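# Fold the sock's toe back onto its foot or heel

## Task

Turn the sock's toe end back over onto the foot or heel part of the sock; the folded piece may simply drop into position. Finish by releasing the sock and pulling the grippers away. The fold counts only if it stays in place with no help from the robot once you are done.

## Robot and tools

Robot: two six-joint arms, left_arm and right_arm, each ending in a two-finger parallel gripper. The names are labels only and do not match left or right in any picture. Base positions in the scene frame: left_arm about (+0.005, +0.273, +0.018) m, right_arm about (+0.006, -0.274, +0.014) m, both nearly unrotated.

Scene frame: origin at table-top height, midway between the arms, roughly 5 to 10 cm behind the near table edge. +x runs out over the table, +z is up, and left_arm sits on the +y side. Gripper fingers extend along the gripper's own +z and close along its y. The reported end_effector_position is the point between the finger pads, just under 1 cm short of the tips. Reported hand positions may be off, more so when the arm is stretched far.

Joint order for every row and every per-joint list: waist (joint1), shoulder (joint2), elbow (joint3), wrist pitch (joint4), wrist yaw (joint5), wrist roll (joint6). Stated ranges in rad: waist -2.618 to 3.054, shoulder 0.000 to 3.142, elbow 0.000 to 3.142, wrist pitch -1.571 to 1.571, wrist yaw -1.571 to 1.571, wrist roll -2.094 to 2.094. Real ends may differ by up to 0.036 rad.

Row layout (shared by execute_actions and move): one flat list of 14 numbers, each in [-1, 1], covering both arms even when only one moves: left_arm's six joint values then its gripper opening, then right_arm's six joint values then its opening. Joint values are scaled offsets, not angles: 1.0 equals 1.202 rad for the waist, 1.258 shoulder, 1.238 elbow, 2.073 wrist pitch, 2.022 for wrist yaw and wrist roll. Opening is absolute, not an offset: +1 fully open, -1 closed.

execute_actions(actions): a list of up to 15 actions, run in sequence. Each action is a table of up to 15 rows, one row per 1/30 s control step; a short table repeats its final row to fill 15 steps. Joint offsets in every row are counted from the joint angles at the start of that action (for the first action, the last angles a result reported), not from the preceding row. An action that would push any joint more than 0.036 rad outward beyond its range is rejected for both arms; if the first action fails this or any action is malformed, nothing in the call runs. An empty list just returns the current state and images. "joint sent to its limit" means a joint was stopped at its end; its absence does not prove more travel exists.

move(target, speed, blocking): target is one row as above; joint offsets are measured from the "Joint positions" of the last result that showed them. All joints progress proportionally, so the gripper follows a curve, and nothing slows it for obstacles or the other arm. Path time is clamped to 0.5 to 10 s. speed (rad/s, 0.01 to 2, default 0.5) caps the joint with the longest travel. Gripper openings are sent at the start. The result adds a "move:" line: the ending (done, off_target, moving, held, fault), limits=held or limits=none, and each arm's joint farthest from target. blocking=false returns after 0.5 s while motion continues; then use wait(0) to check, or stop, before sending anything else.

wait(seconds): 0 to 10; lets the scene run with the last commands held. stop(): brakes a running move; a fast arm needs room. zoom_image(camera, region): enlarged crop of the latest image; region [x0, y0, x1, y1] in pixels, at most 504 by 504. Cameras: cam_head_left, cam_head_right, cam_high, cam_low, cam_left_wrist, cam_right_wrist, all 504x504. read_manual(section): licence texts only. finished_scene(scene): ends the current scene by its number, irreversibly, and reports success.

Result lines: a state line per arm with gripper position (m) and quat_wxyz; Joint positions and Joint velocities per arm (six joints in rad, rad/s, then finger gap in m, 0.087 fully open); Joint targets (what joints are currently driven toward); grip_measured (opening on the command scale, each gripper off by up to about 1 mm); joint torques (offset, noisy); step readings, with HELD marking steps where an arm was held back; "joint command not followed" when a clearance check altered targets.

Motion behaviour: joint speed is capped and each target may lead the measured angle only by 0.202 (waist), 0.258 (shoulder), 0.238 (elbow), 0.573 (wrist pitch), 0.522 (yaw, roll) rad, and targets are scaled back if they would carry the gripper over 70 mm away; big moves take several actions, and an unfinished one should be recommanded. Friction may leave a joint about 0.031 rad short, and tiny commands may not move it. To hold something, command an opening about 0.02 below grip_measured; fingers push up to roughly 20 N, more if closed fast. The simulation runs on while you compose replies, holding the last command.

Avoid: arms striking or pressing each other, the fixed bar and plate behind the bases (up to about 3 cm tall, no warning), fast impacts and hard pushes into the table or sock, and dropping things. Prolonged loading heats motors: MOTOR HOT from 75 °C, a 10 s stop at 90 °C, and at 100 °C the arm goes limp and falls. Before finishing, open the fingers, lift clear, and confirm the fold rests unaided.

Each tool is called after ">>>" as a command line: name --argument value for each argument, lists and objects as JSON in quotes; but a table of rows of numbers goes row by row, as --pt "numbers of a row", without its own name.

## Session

>>> execute_actions --actions '[]'

Scene clock: 0.00 s.
left_arm: end_effector_position=(+0.3834, +0.2835, +0.3816) grip_measured=+1.000 end_effector_quat_wxyz=(+0.712, -0.012, +0.702, +0.015) | right_arm: end_effector_position=(+0.3933, -0.2726, +0.3658) grip_measured=+0.999 end_effector_quat_wxyz=(+0.702, +0.007, +0.712, +0.003)
Joint names: [waist, shoulder, elbow, wrist pitch, wrist yaw, wrist roll]
Joint positions: left_arm=[ 0.004  1.033  1.04   0.006 -0.014  0.002  0.087] | right_arm=[-0.003  1.039  1.032  0.009  0.015  0.014  0.087]
Joint velocities: left_arm=[ 0.002 -0.017 -0.022  0.007 -0.051 -0.007  0.   ] | right_arm=[ 0.002 -0.002  0.007 -0.037  0.022  0.007  0.001]
Joint torques (N m, as the arm reports them, + toward a larger angle): no reading
Motor temperatures (°C, as the motors report them): left_arm=[26 33 34 31 28 27] | right_arm=[26 28 30 31 27 26]
Joint targets: left_arm=[0.004 1.033 1.040 0.006 -0.014 0.002] | right_arm=[-0.003 1.039 1.032 0.009 0.015 0.014]

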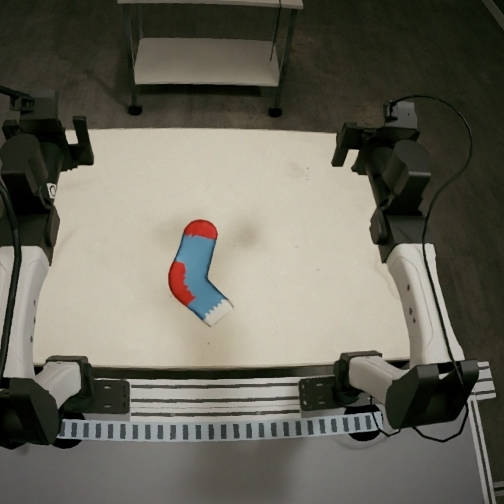

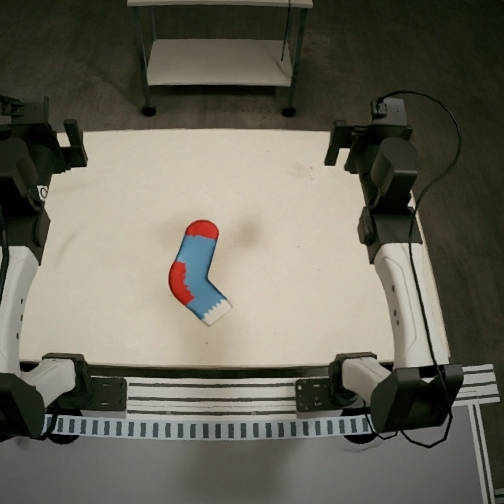

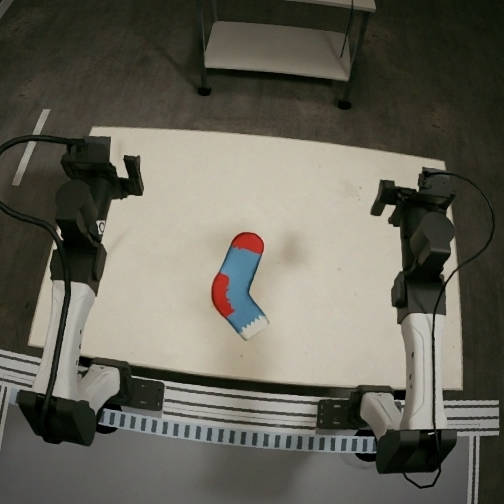

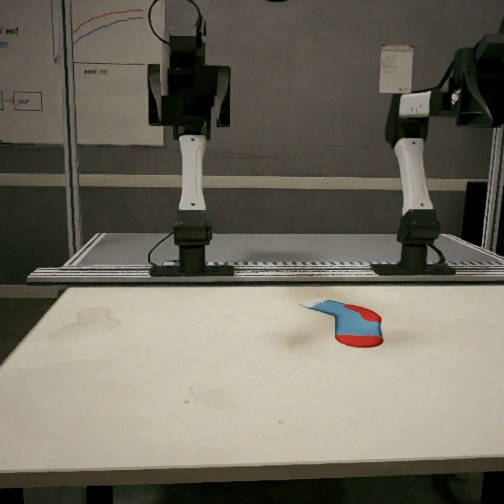

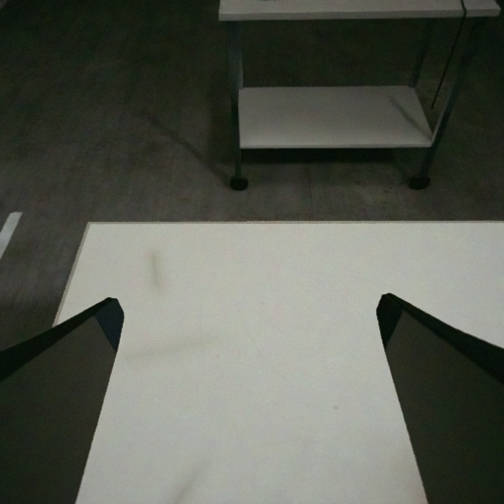

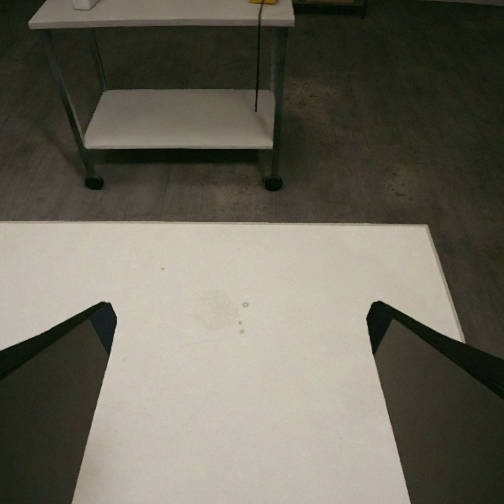

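>>> move --target '[-0.455,1,0.992,-0.535,0.007,-0.055,1,0,0,0,0,0,0,1]' --speed 1.3

>>> move --target '[0,0.175,0.005,0,0,0,1,0,0,0,0,0,0,1]'

Scene clock: 18.07 s.
left_arm: end_effector_position=(+0.4464, +0.0102, +0.1416) grip_measured=+1.000 end_effector_quat_wxyz=(+0.218, +0.206, +0.952, -0.069) | right_arm: end_effector_position=(+0.3933, -0.2726, +0.3658) grip_measured=+0.999 end_effector_quat_wxyz=(+0.702, +0.007, +0.712, +0.003)
Joint names: [waist, shoulder, elbow, wrist pitch, wrist yaw, wrist roll]
Joint positions: left_arm=[-0.548  2.286  2.257 -1.081 -0.001 -0.102  0.087] | right_arm=[-0.003  1.039  1.032  0.009  0.015  0.014  0.087]
Joint velocities: left_arm=[-0.012  0.002 -0.002 -0.066  0.066  0.007  0.   ] | right_arm=[-0.012  0.002  0.002 -0.022  0.007  0.022  0.   ]
Joint torques (N m, as the arm reports them, + toward a larger angle): left_arm=[  0.66 -12.65   9.66   0.96  -0.07  -0.06] | right_arm=[-0.01 -2.88  8.57  1.64  0.02  0.16]
Motor temperatures (°C, as the motors report them): left_arm=[26 34 37 35 28 27] | right_arm=[26 28 32 34 27 26]
Joint targets: left_arm=[-0.543 2.291 2.268 -1.104 -0.000 -0.109] | right_arm=[-0.003 1.039 1.032 0.009 0.015 0.014]
move: off_target (left_arm); limits=none; left_arm: farthest joint: the wrist pitch, 0.022 radians from its target (1.109 radians at the start); right_arm: farthest joint: the waist, 0.000 radians from its target (0.000 radians at the start)
camera_calibration (this result's frames):
cam_left_wrist: T_world_to_cam=[[-0.435373, -0.899285, 0.041683, 0.194084], [-0.812516, 0.41246, 0.411941, 0.319077], [-0.387645, 0.14548, -0.910257, 0.442009], [0, 0, 0, 1]] pos_world=[0.515097, -0.021373, 0.262811]

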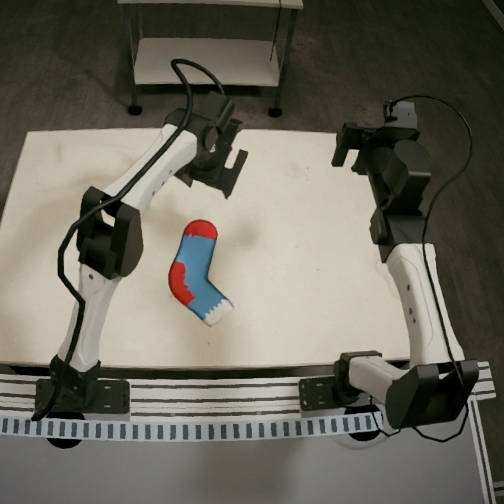

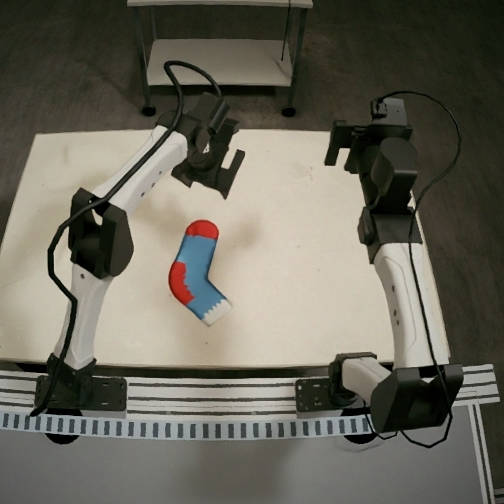

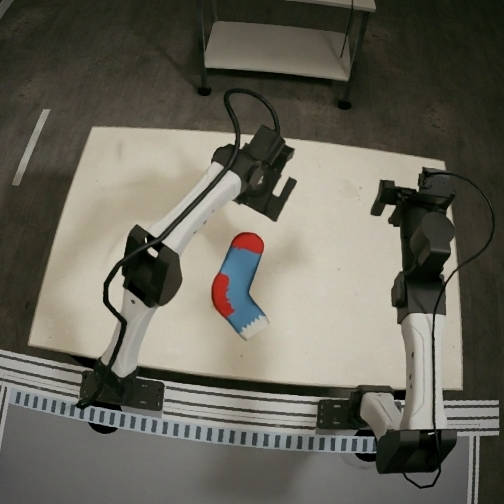

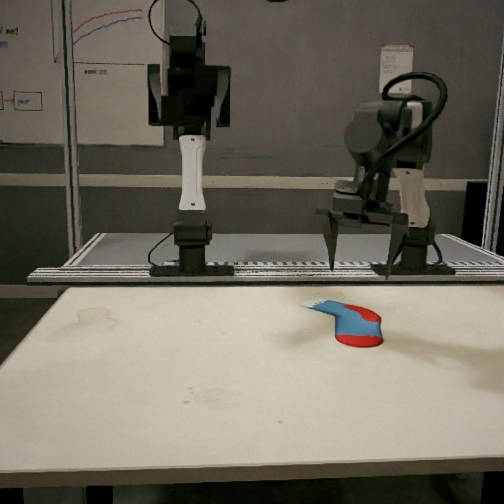

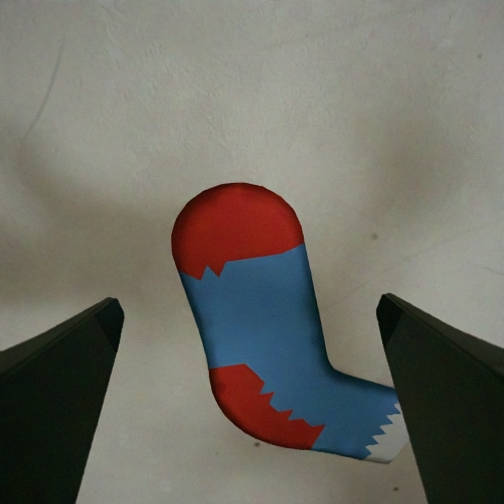

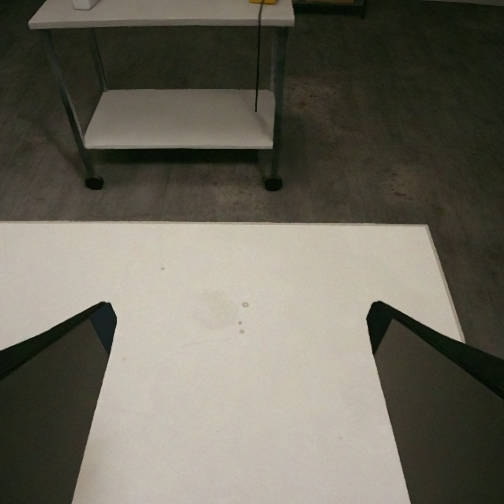

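Scene clock: 18.93 s.
left_arm: end_effector_position=(+0.4399, +0.0143, +0.0361) grip_measured=+1.000 end_effector_quat_wxyz=(+0.120, +0.210, +0.970, -0.037) | right_arm: end_effector_position=(+0.3933, -0.2726, +0.3658) grip_measured=+0.999 end_effector_quat_wxyz=(+0.702, +0.007, +0.712, +0.003)
Joint names: [waist, shoulder, elbow, wrist pitch, wrist yaw, wrist roll]
Joint positions: left_arm=[-0.548  2.502  2.257 -1.075 -0.001 -0.102  0.087] | right_arm=[-0.003  1.039  1.032  0.009  0.015  0.014  0.087]
Joint velocities: left_arm=[-0.007  0.007 -0.017 -0.007  0.037 -0.007  0.   ] | right_arm=[-0.002 -0.012  0.002 -0.022  0.037 -0.007  0.   ]
Joint torques (N m, as the arm reports them, + toward a larger angle): left_arm=[  0.33 -13.89   9.04   0.75  -0.11  -0.07] | right_arm=[-0.01 -2.89  8.56  1.64  0.02  0.16]
Motor temperatures (°C, as the motors report them): left_arm=[26 34 37 35 28 27] | right_arm=[26 28 32 34 27 26]
Joint targets: left_arm=[-0.548 2.506 2.263 -1.081 -0.001 -0.102] | right_arm=[-0.003 1.039 1.032 0.009 0.015 0.014]
move: done; limits=none; left_arm: farthest joint: the elbow, 0.006 radians from its target (0.006 radians at the start); right_arm: farthest joint: the waist, 0.000 radians from its target (0.000 radians at the start)
camera_calibration (this result's frames):
cam_left_wrist: T_world_to_cam=[[-0.428929, -0.902998, 0.0247833, 0.197128], [-0.721525, 0.358977, 0.592062, 0.309771], [-0.543527, 0.23607, -0.805512, 0.406343], [0, 0, 0, 1]] pos_world=[0.52892, -0.0291196, 0.139025]

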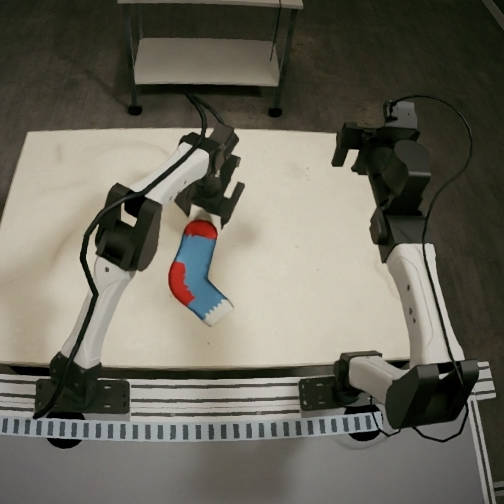

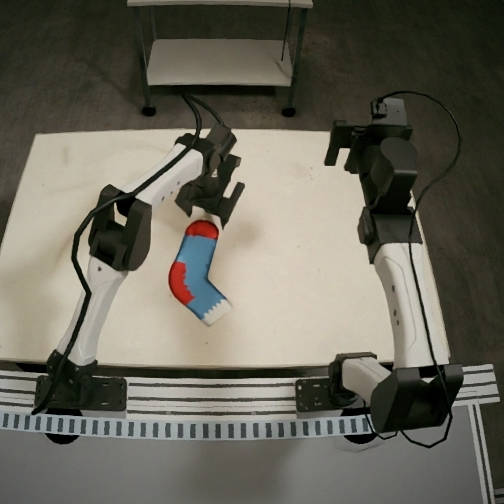

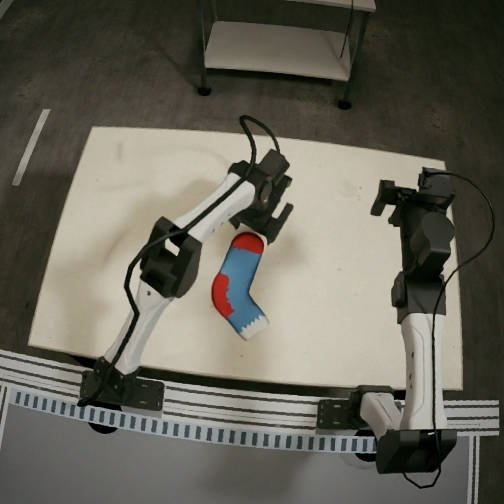

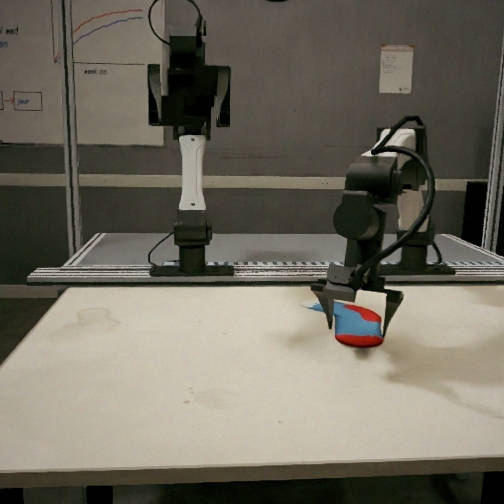

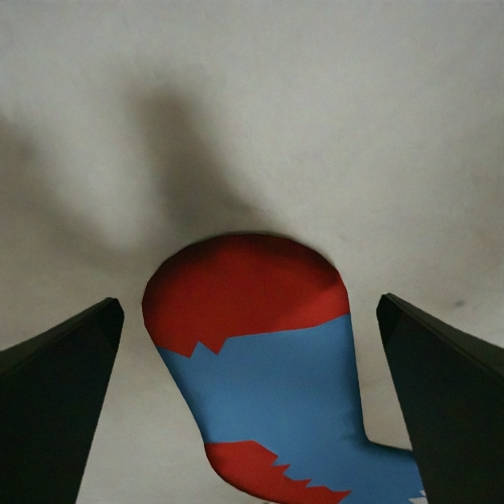

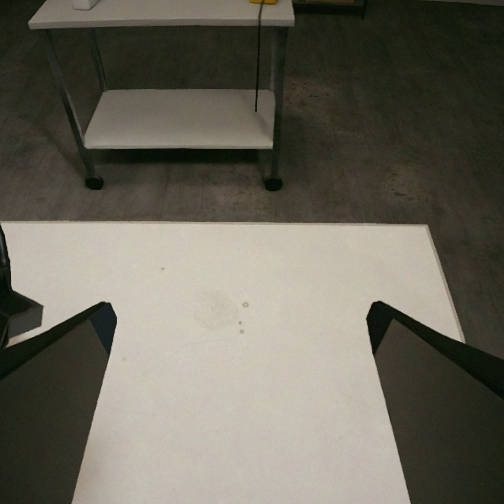

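>>> move --target '[0,0.057,0,-0.017,0,0,1,0,0,0,0,0,0,1]' --speed 0.12

>>> execute_actions --actions '[[[0,0.022,0,0,0,0,0.9,0,0,0,0,0,0,1],[0,0.022,0,0,0,0,0.8,0,0,0,0,0,0,1],[0,0.022,0,0,0,0,0.72,0,0,0,0,0,0,1],[0,0.022,0,0,0,0,0.64,0,0,0,0,0,0,1],[0,0.022,0,0,0,0,0.56,0,0,0,0,0,0,1],[0,0.022,0,0,0,0,0.5,0,0,0,0,0,0,1],[0,0.022,0,0,0,0,0.44,0,0,0,0,0,0,1],[0,0.022,0,0,0,0,0.38,0,0,0,0,0,0,1],[0,0.022,0,0,0,0,0.32,0,0,0,0,0,0,1],[0,0.022,0,0,0,0,0.26,0,0,0,0,0,0,1],[0,0.022,0,0,0,0,0.2,0,0,0,0,0,0,1],[0,0.022,0,0,0,0,0.14,0,0,0,0,0,0,1],[0,0.022,0,0,0,0,0.08,0,0,0,0,0,0,1],[0,0.022,0,0,0,0,0.02,0,0,0,0,0,0,1],[0,0.022,0,0,0,0,-0.04,0,0,0,0,0,0,1]],[[0,0.022,0,0,0,0,-0.1,0,0,0,0,0,0,1],[0,0.022,0,0,0,0,-0.18,0,0,0,0,0,0,1],[0,0.022,0,0,0,0,-0.26,0,0,0,0,0,0,1],[0,0.022,0,0,0,0,-0.34,0,0,0,0,0,0,1],[0,0.022,0,0,0,0,-0.42,0,0,0,0,0,0,1],[0,0.022,0,0,0,0,-0.5,0,0,0,0,0,0,1],[0,0.022,0,0,0,0,-0.58,0,0,0,0,0,0,1],[0,0.022,0,0,0,0,-0.66,0,0,0,0,0,0,1],[0,0.022,0,0,0,0,-0.74,0,0,0,0,0,0,1],[0,0.022,0,0,0,0,-0.82,0,0,0,0,0,0,1],[0,0.022,0,0,0,0,-0.88,0,0,0,0,0,0,1],[0,0.022,0,0,0,0,-0.92,0,0,0,0,0,0,1],[0,0.022,0,0,0,0,-0.96,0,0,0,0,0,0,1]]]'

Scene clock: 39.00 s.
left_arm: end_effector_position=(+0.4355, +0.0168, +0.0186) grip_measured=+1.000 end_effector_quat_wxyz=(+0.100, +0.210, +0.972, -0.031) | right_arm: end_effector_position=(+0.3933, -0.2726, +0.3658) grip_measured=+0.999 end_effector_quat_wxyz=(+0.702, +0.007, +0.712, +0.003)
Joint names: [waist, shoulder, elbow, wrist pitch, wrist yaw, wrist roll]
Joint positions: left_arm=[-0.548  2.539  2.259 -1.082 -0.002 -0.102  0.087] | right_arm=[-0.003  1.039  1.032  0.009  0.015  0.014  0.087]
Joint velocities: left_arm=[-0.002 -0.007 -0.002  0.022  0.007  0.051  0.   ] | right_arm=[ 0.012 -0.007  0.002 -0.037 -0.022 -0.022 -0.   ]
Joint torques (N m, as the arm reports them, + toward a larger angle): left_arm=[  0.44 -11.76   8.31   0.45  -0.07   0.02] | right_arm=[ 0.   -2.88  8.57  1.64  0.02  0.16]
Motor temperatures (°C, as the motors report them): left_arm=[26 47 39 33 28 27] | right_arm=[26 29 33 35 27 26]
Joint targets: left_arm=[-0.548 2.573 2.257 -1.111 -0.001 -0.102] | right_arm=[-0.003 1.039 1.032 0.009 0.015 0.014]
move: off_target (left_arm); limits=none; left_arm: farthest joint: the shoulder, 0.035 radians from its target (0.072 radians at the start); right_arm: farthest joint: the waist, 0.000 radians from its target (0.000 radians at the start)
camera_calibration (this result's frames):
cam_left_wrist: T_world_to_cam=[[-0.428627, -0.903242, 0.0207795, 0.197867], [-0.699395, 0.346277, 0.625251, 0.305992], [-0.571949, 0.253467, -0.780147, 0.400868], [0, 0, 0, 1]] pos_world=[0.528096, -0.0288427, 0.117302]

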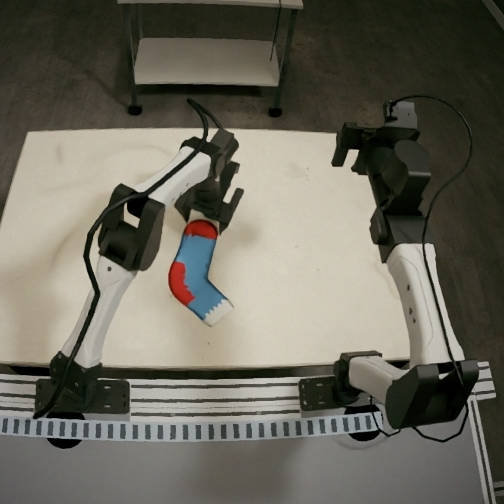

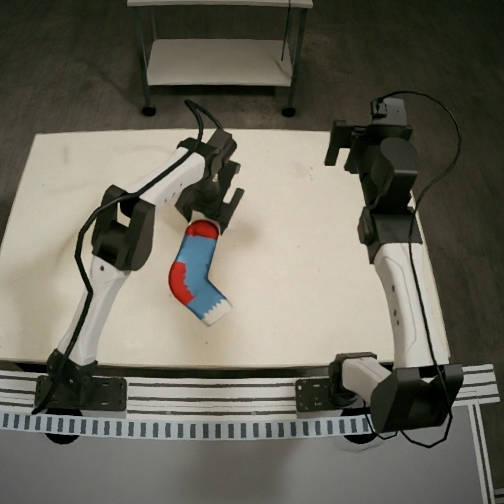

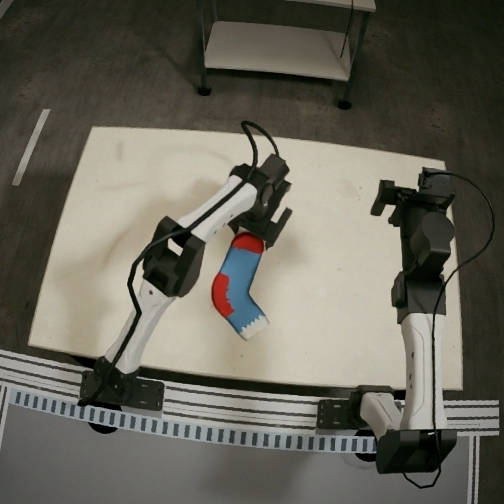

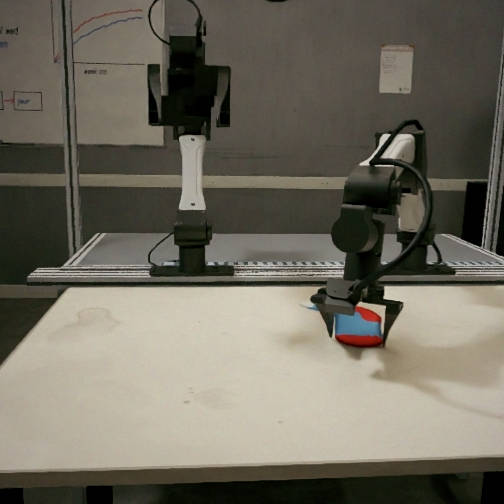

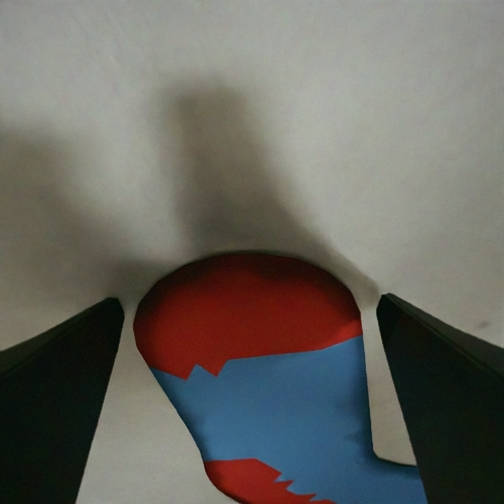

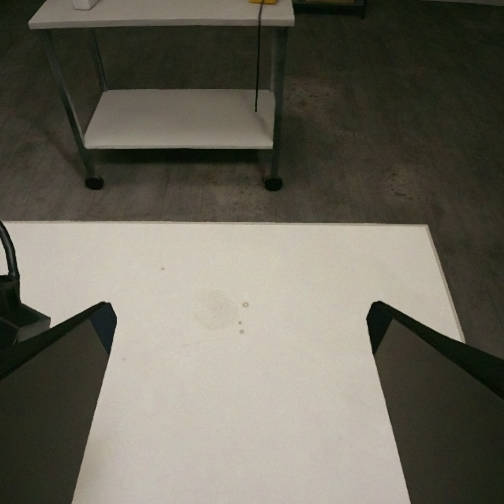

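Scene clock: 40.00 s.
left_arm: end_effector_position=(+0.4358, +0.0171, +0.0186) grip_measured=-0.926 end_effector_quat_wxyz=(+0.100, +0.211, +0.972, -0.031) | right_arm: end_effector_position=(+0.3933, -0.2726, +0.3658) grip_measured=+0.999 end_effector_quat_wxyz=(+0.702, +0.007, +0.712, +0.003)
Joint names: [waist, shoulder, elbow, wrist pitch, wrist yaw, wrist roll]
Joint positions: left_arm=[-0.547  2.539  2.259 -1.082 -0.    -0.1    0.003] | right_arm=[-0.003  1.039  1.032  0.009  0.015  0.014  0.087]
Joint velocities: left_arm=[-0.002 -0.007 -0.002 -0.081 -0.022  0.022 -0.   ] | right_arm=[ 0.007 -0.002  0.007  0.007 -0.037 -0.037  0.001]
Joint torques (N m, as the arm reports them, + toward a larger angle): left_arm=[  0.48 -12.3    8.43   0.7   -0.18   0.04] | right_arm=[-0.01 -2.89  8.56  1.64  0.02  0.16]
Motor temperatures (°C, as the motors report them): left_arm=[26 47 39 33 28 27] | right_arm=[26 29 33 35 27 26]
Joint targets: left_arm=[-0.547 2.566 2.259 -1.082 -0.008 -0.100] | right_arm=[-0.003 1.039 1.032 0.009 0.015 0.014]
Step readings (joint positions; steps 1 to 15: 1st action; 16 to 30: 2nd action):
0: left_arm=[-0.548 2.539 2.259 -1.082 -0.002 -0.102] | right_arm=[-0.003 1.039 1.032 0.009 0.015 0.014]
1: left_arm=[-0.548 2.539 2.259 -1.082 -0.003 -0.102] | right_arm=[-0.003 1.039 1.032 0.009 0.015 0.014]
2: left_arm=[-0.548 2.539 2.259 -1.082 -0.009 -0.101] | right_arm=[-0.003 1.039 1.032 0.009 0.015 0.014]
4: left_arm=[-0.547 2.539 2.259 -1.082 -0.013 -0.100] | right_arm=[-0.003 1.039 1.032 0.009 0.015 0.014]
8: left_arm=[-0.547 2.539 2.259 -1.082 -0.013 -0.100] | right_arm=[-0.003 1.039 1.032 0.009 0.015 0.014]
15: left_arm=[-0.547 2.539 2.259 -1.082 -0.008 -0.100] | right_arm=[-0.003 1.039 1.032 0.009 0.015 0.014]
16: left_arm=[-0.547 2.539 2.259 -1.082 -0.008 -0.100] | right_arm=[-0.003 1.039 1.032 0.009 0.015 0.014]
17: left_arm=[-0.547 2.539 2.259 -1.082 -0.008 -0.100] | right_arm=[-0.003 1.039 1.032 0.009 0.015 0.014]
19: left_arm=[-0.547 2.539 2.259 -1.082 -0.007 -0.100] | right_arm=[-0.003 1.039 1.032 0.009 0.015 0.014]
23: left_arm=[-0.547 2.539 2.259 -1.082 -0.006 -0.100] | right_arm=[-0.003 1.039 1.032 0.009 0.015 0.014]
30: Joint positions above
camera_calibration (this result's frames):
cam_left_wrist: T_world_to_cam=[[-0.429156, -0.902972, 0.0216105, 0.198503], [-0.699143, 0.34724, 0.624998, 0.305961], [-0.57186, 0.253113, -0.780327, 0.400933], [0, 0, 0, 1]] pos_world=[0.528377, -0.0284809, 0.117344]

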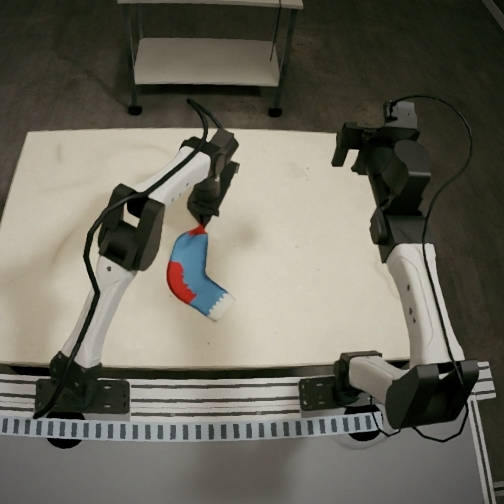

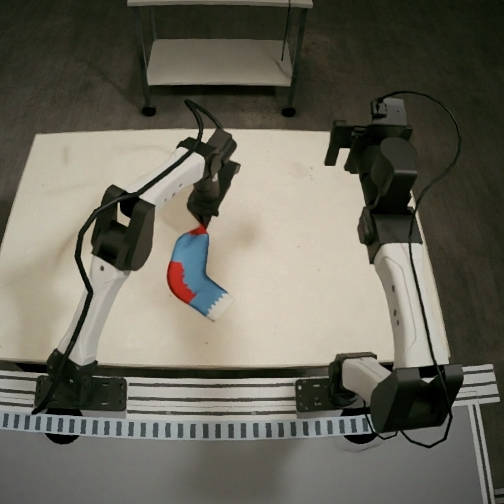

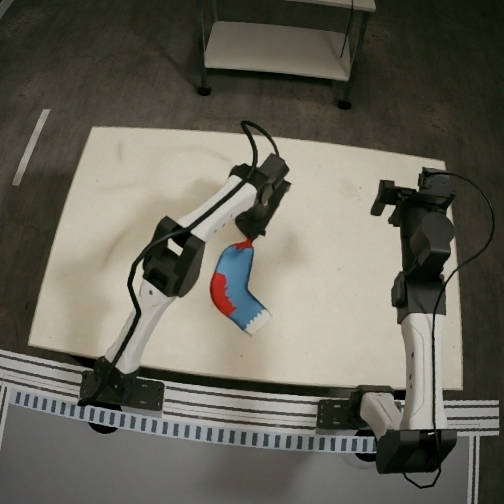

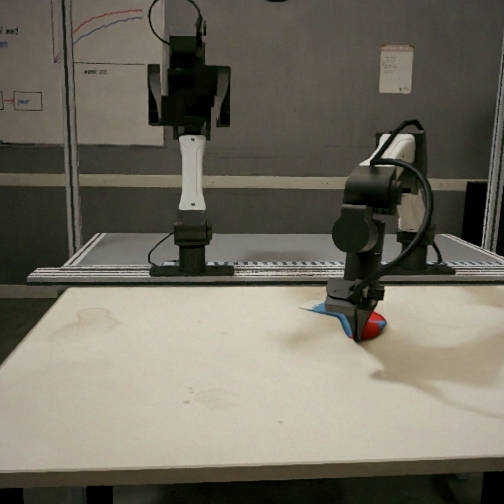

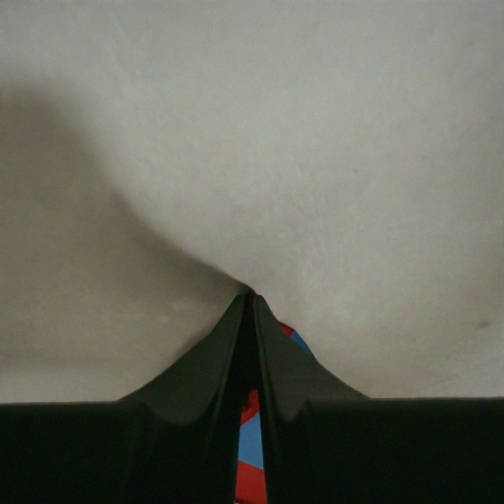

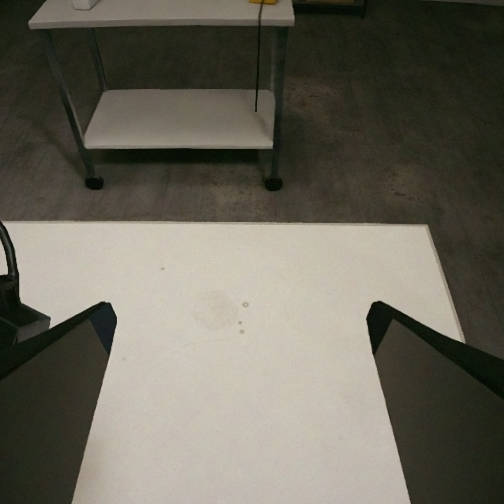

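>>> move --target '[-0.02,-0.543,-0.88,0.477,0,0,-0.97,0,0,0,0,0,0,1]' --speed 0.8

>>> zoom_image --camera "cam_low" --region '[280,230,430,360]'

Scene clock: 52.80 s.
left_arm: end_effector_position=(+0.4107, +0.0228, +0.0768) grip_measured=-0.927 end_effector_quat_wxyz=(+0.373, +0.202, +0.897, -0.124) | right_arm: end_effector_position=(+0.3933, -0.2726, +0.3657) grip_measured=+0.999 end_effector_quat_wxyz=(+0.702, +0.007, +0.712, +0.003)
Joint names: [waist, shoulder, elbow, wrist pitch, wrist yaw, wrist roll]
Joint positions: left_arm=[-0.562  1.862  1.193 -0.096  0.002 -0.1    0.003] | right_arm=[-0.003  1.039  1.032  0.008  0.015  0.014  0.087]
Joint velocities: left_arm=[ 0.007 -0.007 -0.002 -0.007  0.007 -0.007  0.   ] | right_arm=[-0.027 -0.002  0.022  0.037 -0.051  0.022 -0.   ]
Joint torques (N m, as the arm reports them, + toward a larger angle): left_arm=[ -0.36 -10.29   6.63   1.72  -0.13   0.  ] | right_arm=[-0.01 -2.89  8.57  1.64  0.02  0.17]
Motor temperatures (°C, as the motors report them): left_arm=[26 50 39 33 28 27] | right_arm=[26 29 34 35 27 26]
Joint targets: left_arm=[-0.571 1.856 1.169 -0.093 -0.000 -0.100] | right_arm=[-0.003 1.039 1.032 0.008 0.015 0.014]
move: off_target (left_arm); limits=none; left_arm: farthest joint: the elbow, 0.023 radians from its target (1.089 radians at the start); right_arm: farthest joint: the wrist pitch, 0.001 radians from its target (0.000 radians at the start)
camera_calibration (this result's frames):
cam_left_wrist: T_world_to_cam=[[-0.467841, -0.88138, 0.0655235, 0.203605], [-0.878027, 0.471968, 0.0794577, 0.362626], [-0.100957, -0.0203578, -0.994682, 0.259879], [0, 0, 0, 1]] pos_world=[0.439887, 0.0135957, 0.216343]
cam_right_wrist: T_world_to_cam=[[-0.0141364, -0.9999, -0.000245613, -0.271408], [-0.772816, 0.0110818, -0.634534, 0.562811], [0.634473, -0.00878019, -0.772895, 0.167848], [0, 0, 0, 1]] pos_world=[0.324618, -0.276144, 0.486785]

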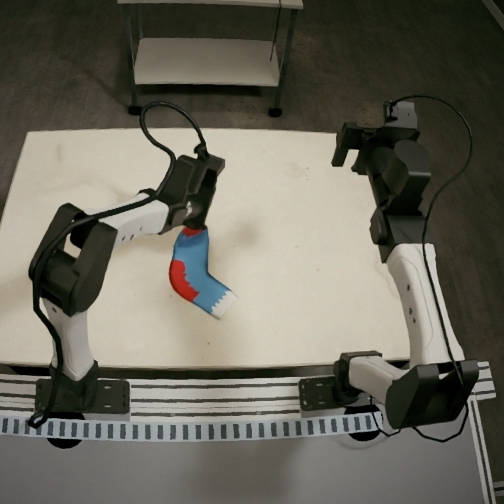

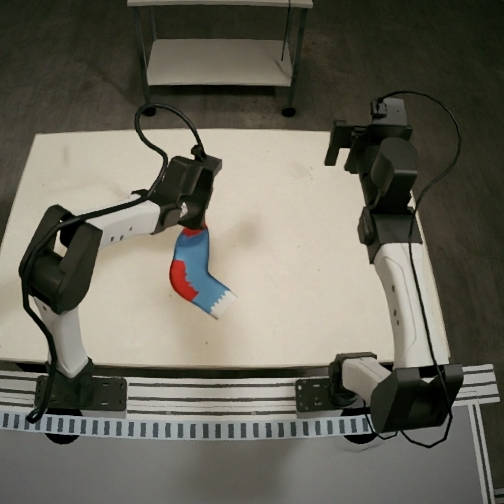

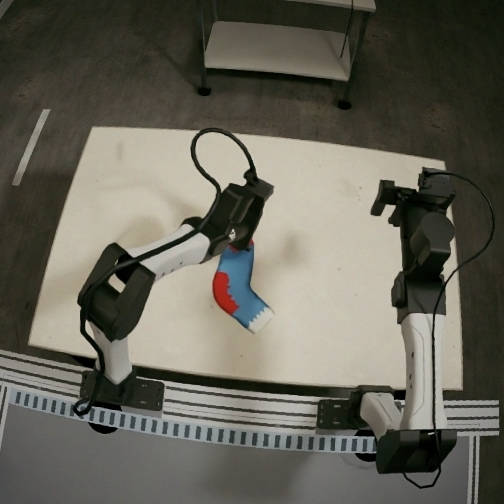

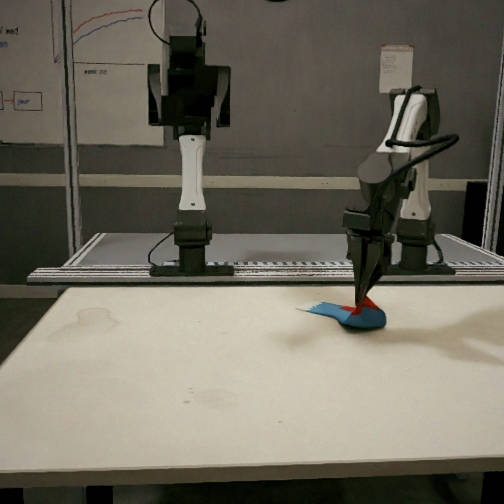

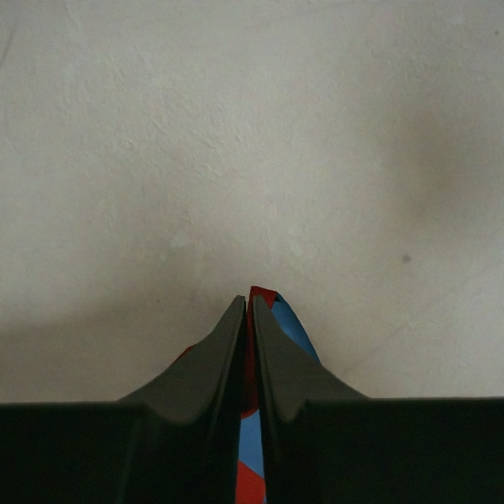

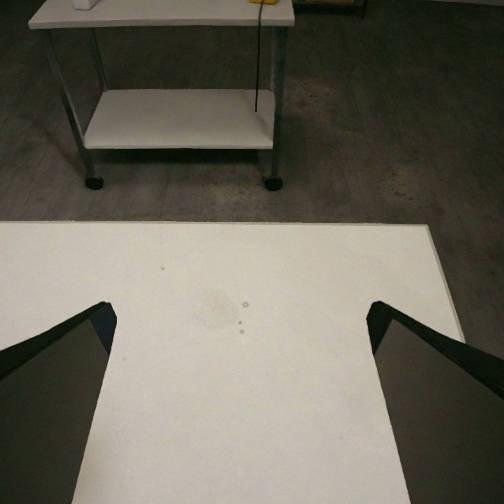

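Region (280, 230, 430, 360) of cam_low's 504x504 image, scaled by 3.360, with more detail than that image has; it fills the top 437 rows of this view, and the rest is white.

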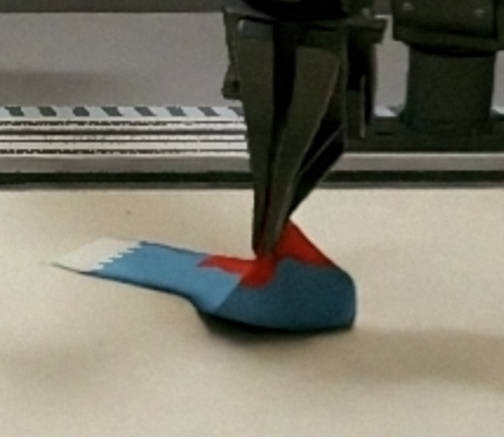

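>>> move --target '[-0.059,-0.164,-0.544,0.411,0,0,-0.97,0,0,0,0,0,0,1]' --speed 0.7

>>> zoom_image --camera "cam_low" --region '[280,230,430,360]'

>>> zoom_image --camera "cam_head_right" --region '[130,200,270,340]'

Scene clock: 62.97 s.
left_arm: end_effector_position=(+0.3499, +0.0288, +0.0707) grip_measured=-0.927 end_effector_quat_wxyz=(+0.531, +0.207, +0.798, -0.195) | right_arm: end_effector_position=(+0.3933, -0.2726, +0.3657) grip_measured=+0.999 end_effector_quat_wxyz=(+0.702, +0.007, +0.712, +0.003)
Joint names: [waist, shoulder, elbow, wrist pitch, wrist yaw, wrist roll]
Joint positions: left_arm=[-0.624  1.664  0.539  0.757  0.002 -0.1    0.003] | right_arm=[-0.003  1.039  1.032  0.008  0.015  0.014  0.087]
Joint velocities: left_arm=[-0.012 -0.012 -0.002 -0.022  0.037 -0.037  0.   ] | right_arm=[-0.017  0.002 -0.012 -0.051  0.022  0.007  0.   ]
Joint torques (N m, as the arm reports them, + toward a larger angle): left_arm=[-0.26 -7.43  5.16  1.97 -0.04  0.05] | right_arm=[ 0.   -2.89  8.57  1.64  0.02  0.16]
Motor temperatures (°C, as the motors report them): left_arm=[26 50 39 35 28 27] | right_arm=[26 29 34 36 27 26]
Joint targets: left_arm=[-0.633 1.655 0.519 0.756 0.002 -0.100] | right_arm=[-0.003 1.039 1.032 0.008 0.015 0.014]
move: done; limits=none; left_arm: farthest joint: the elbow, 0.020 radians from its target (0.673 radians at the start); right_arm: farthest joint: the waist, 0.000 radians from its target (0.000 radians at the start)
camera_calibration (this result's frames):
cam_left_wrist: T_world_to_cam=[[-0.546696, -0.833394, 0.0811102, 0.205969], [-0.80821, 0.499876, -0.311319, 0.309264], [0.218906, -0.235751, -0.946838, 0.138669], [0, 0, 0, 1]] pos_world=[0.332197, 0.0497506, 0.21087]
cam_right_wrist: T_world_to_cam=[[-0.0141364, -0.9999, -0.000245613, -0.271408], [-0.772816, 0.0110818, -0.634534, 0.562811], [0.634473, -0.00878019, -0.772895, 0.167848], [0, 0, 0, 1]] pos_world=[0.324618, -0.276144, 0.486785]

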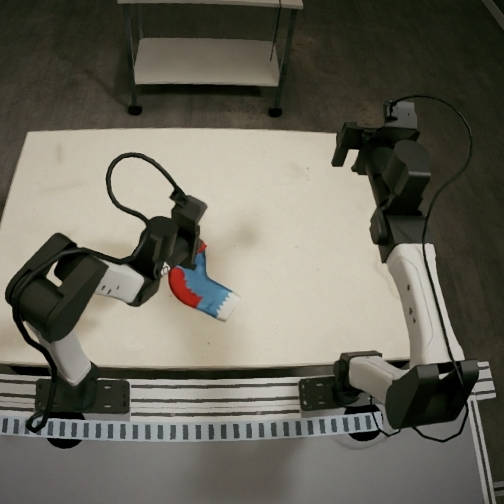

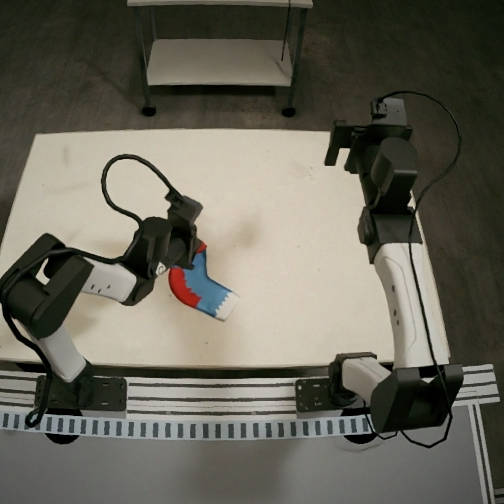

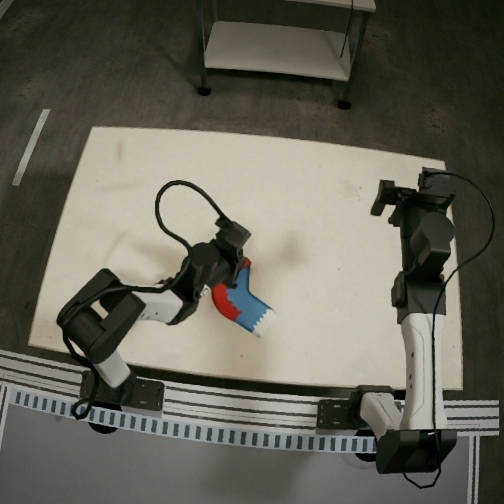

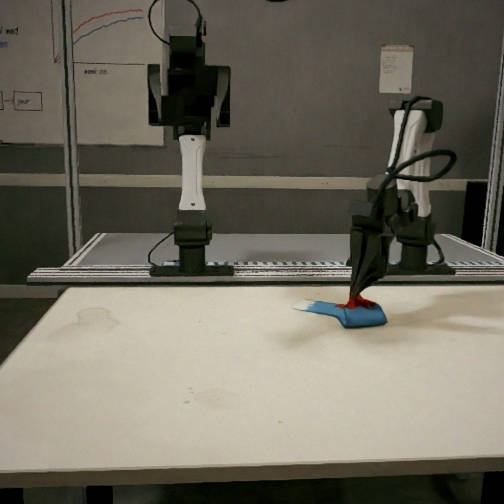

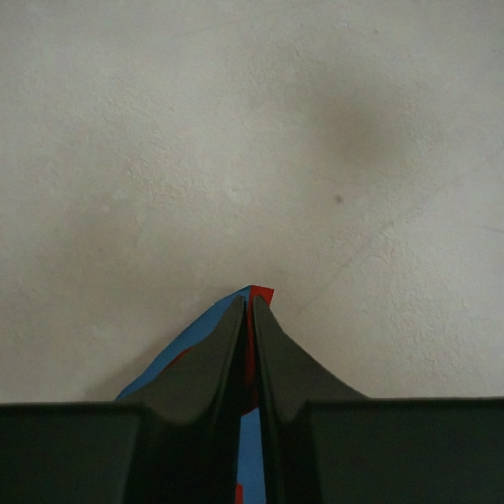

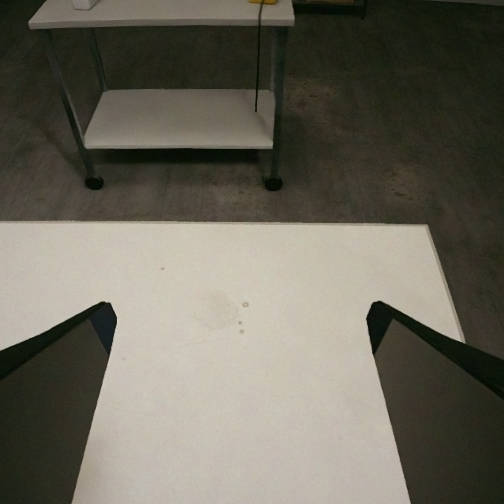

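Region (280, 230, 430, 360) of cam_low's 504x504 image, scaled by 3.360, with more detail than that image has; it fills the top 437 rows of this view, and the rest is white.

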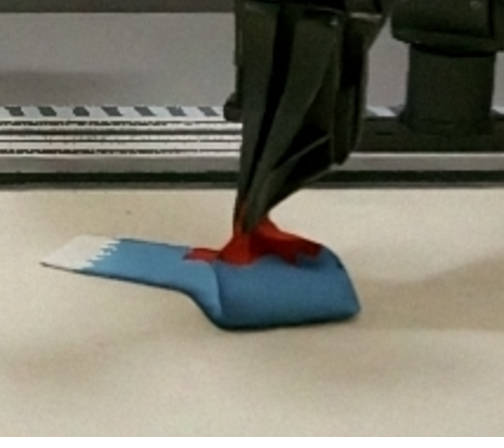

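Region (130, 200, 270, 340) of cam_head_right's 504x504 image, scaled by 3.600, with more detail than that image has.

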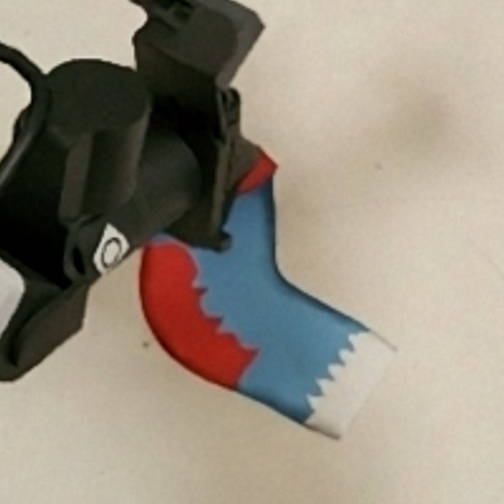

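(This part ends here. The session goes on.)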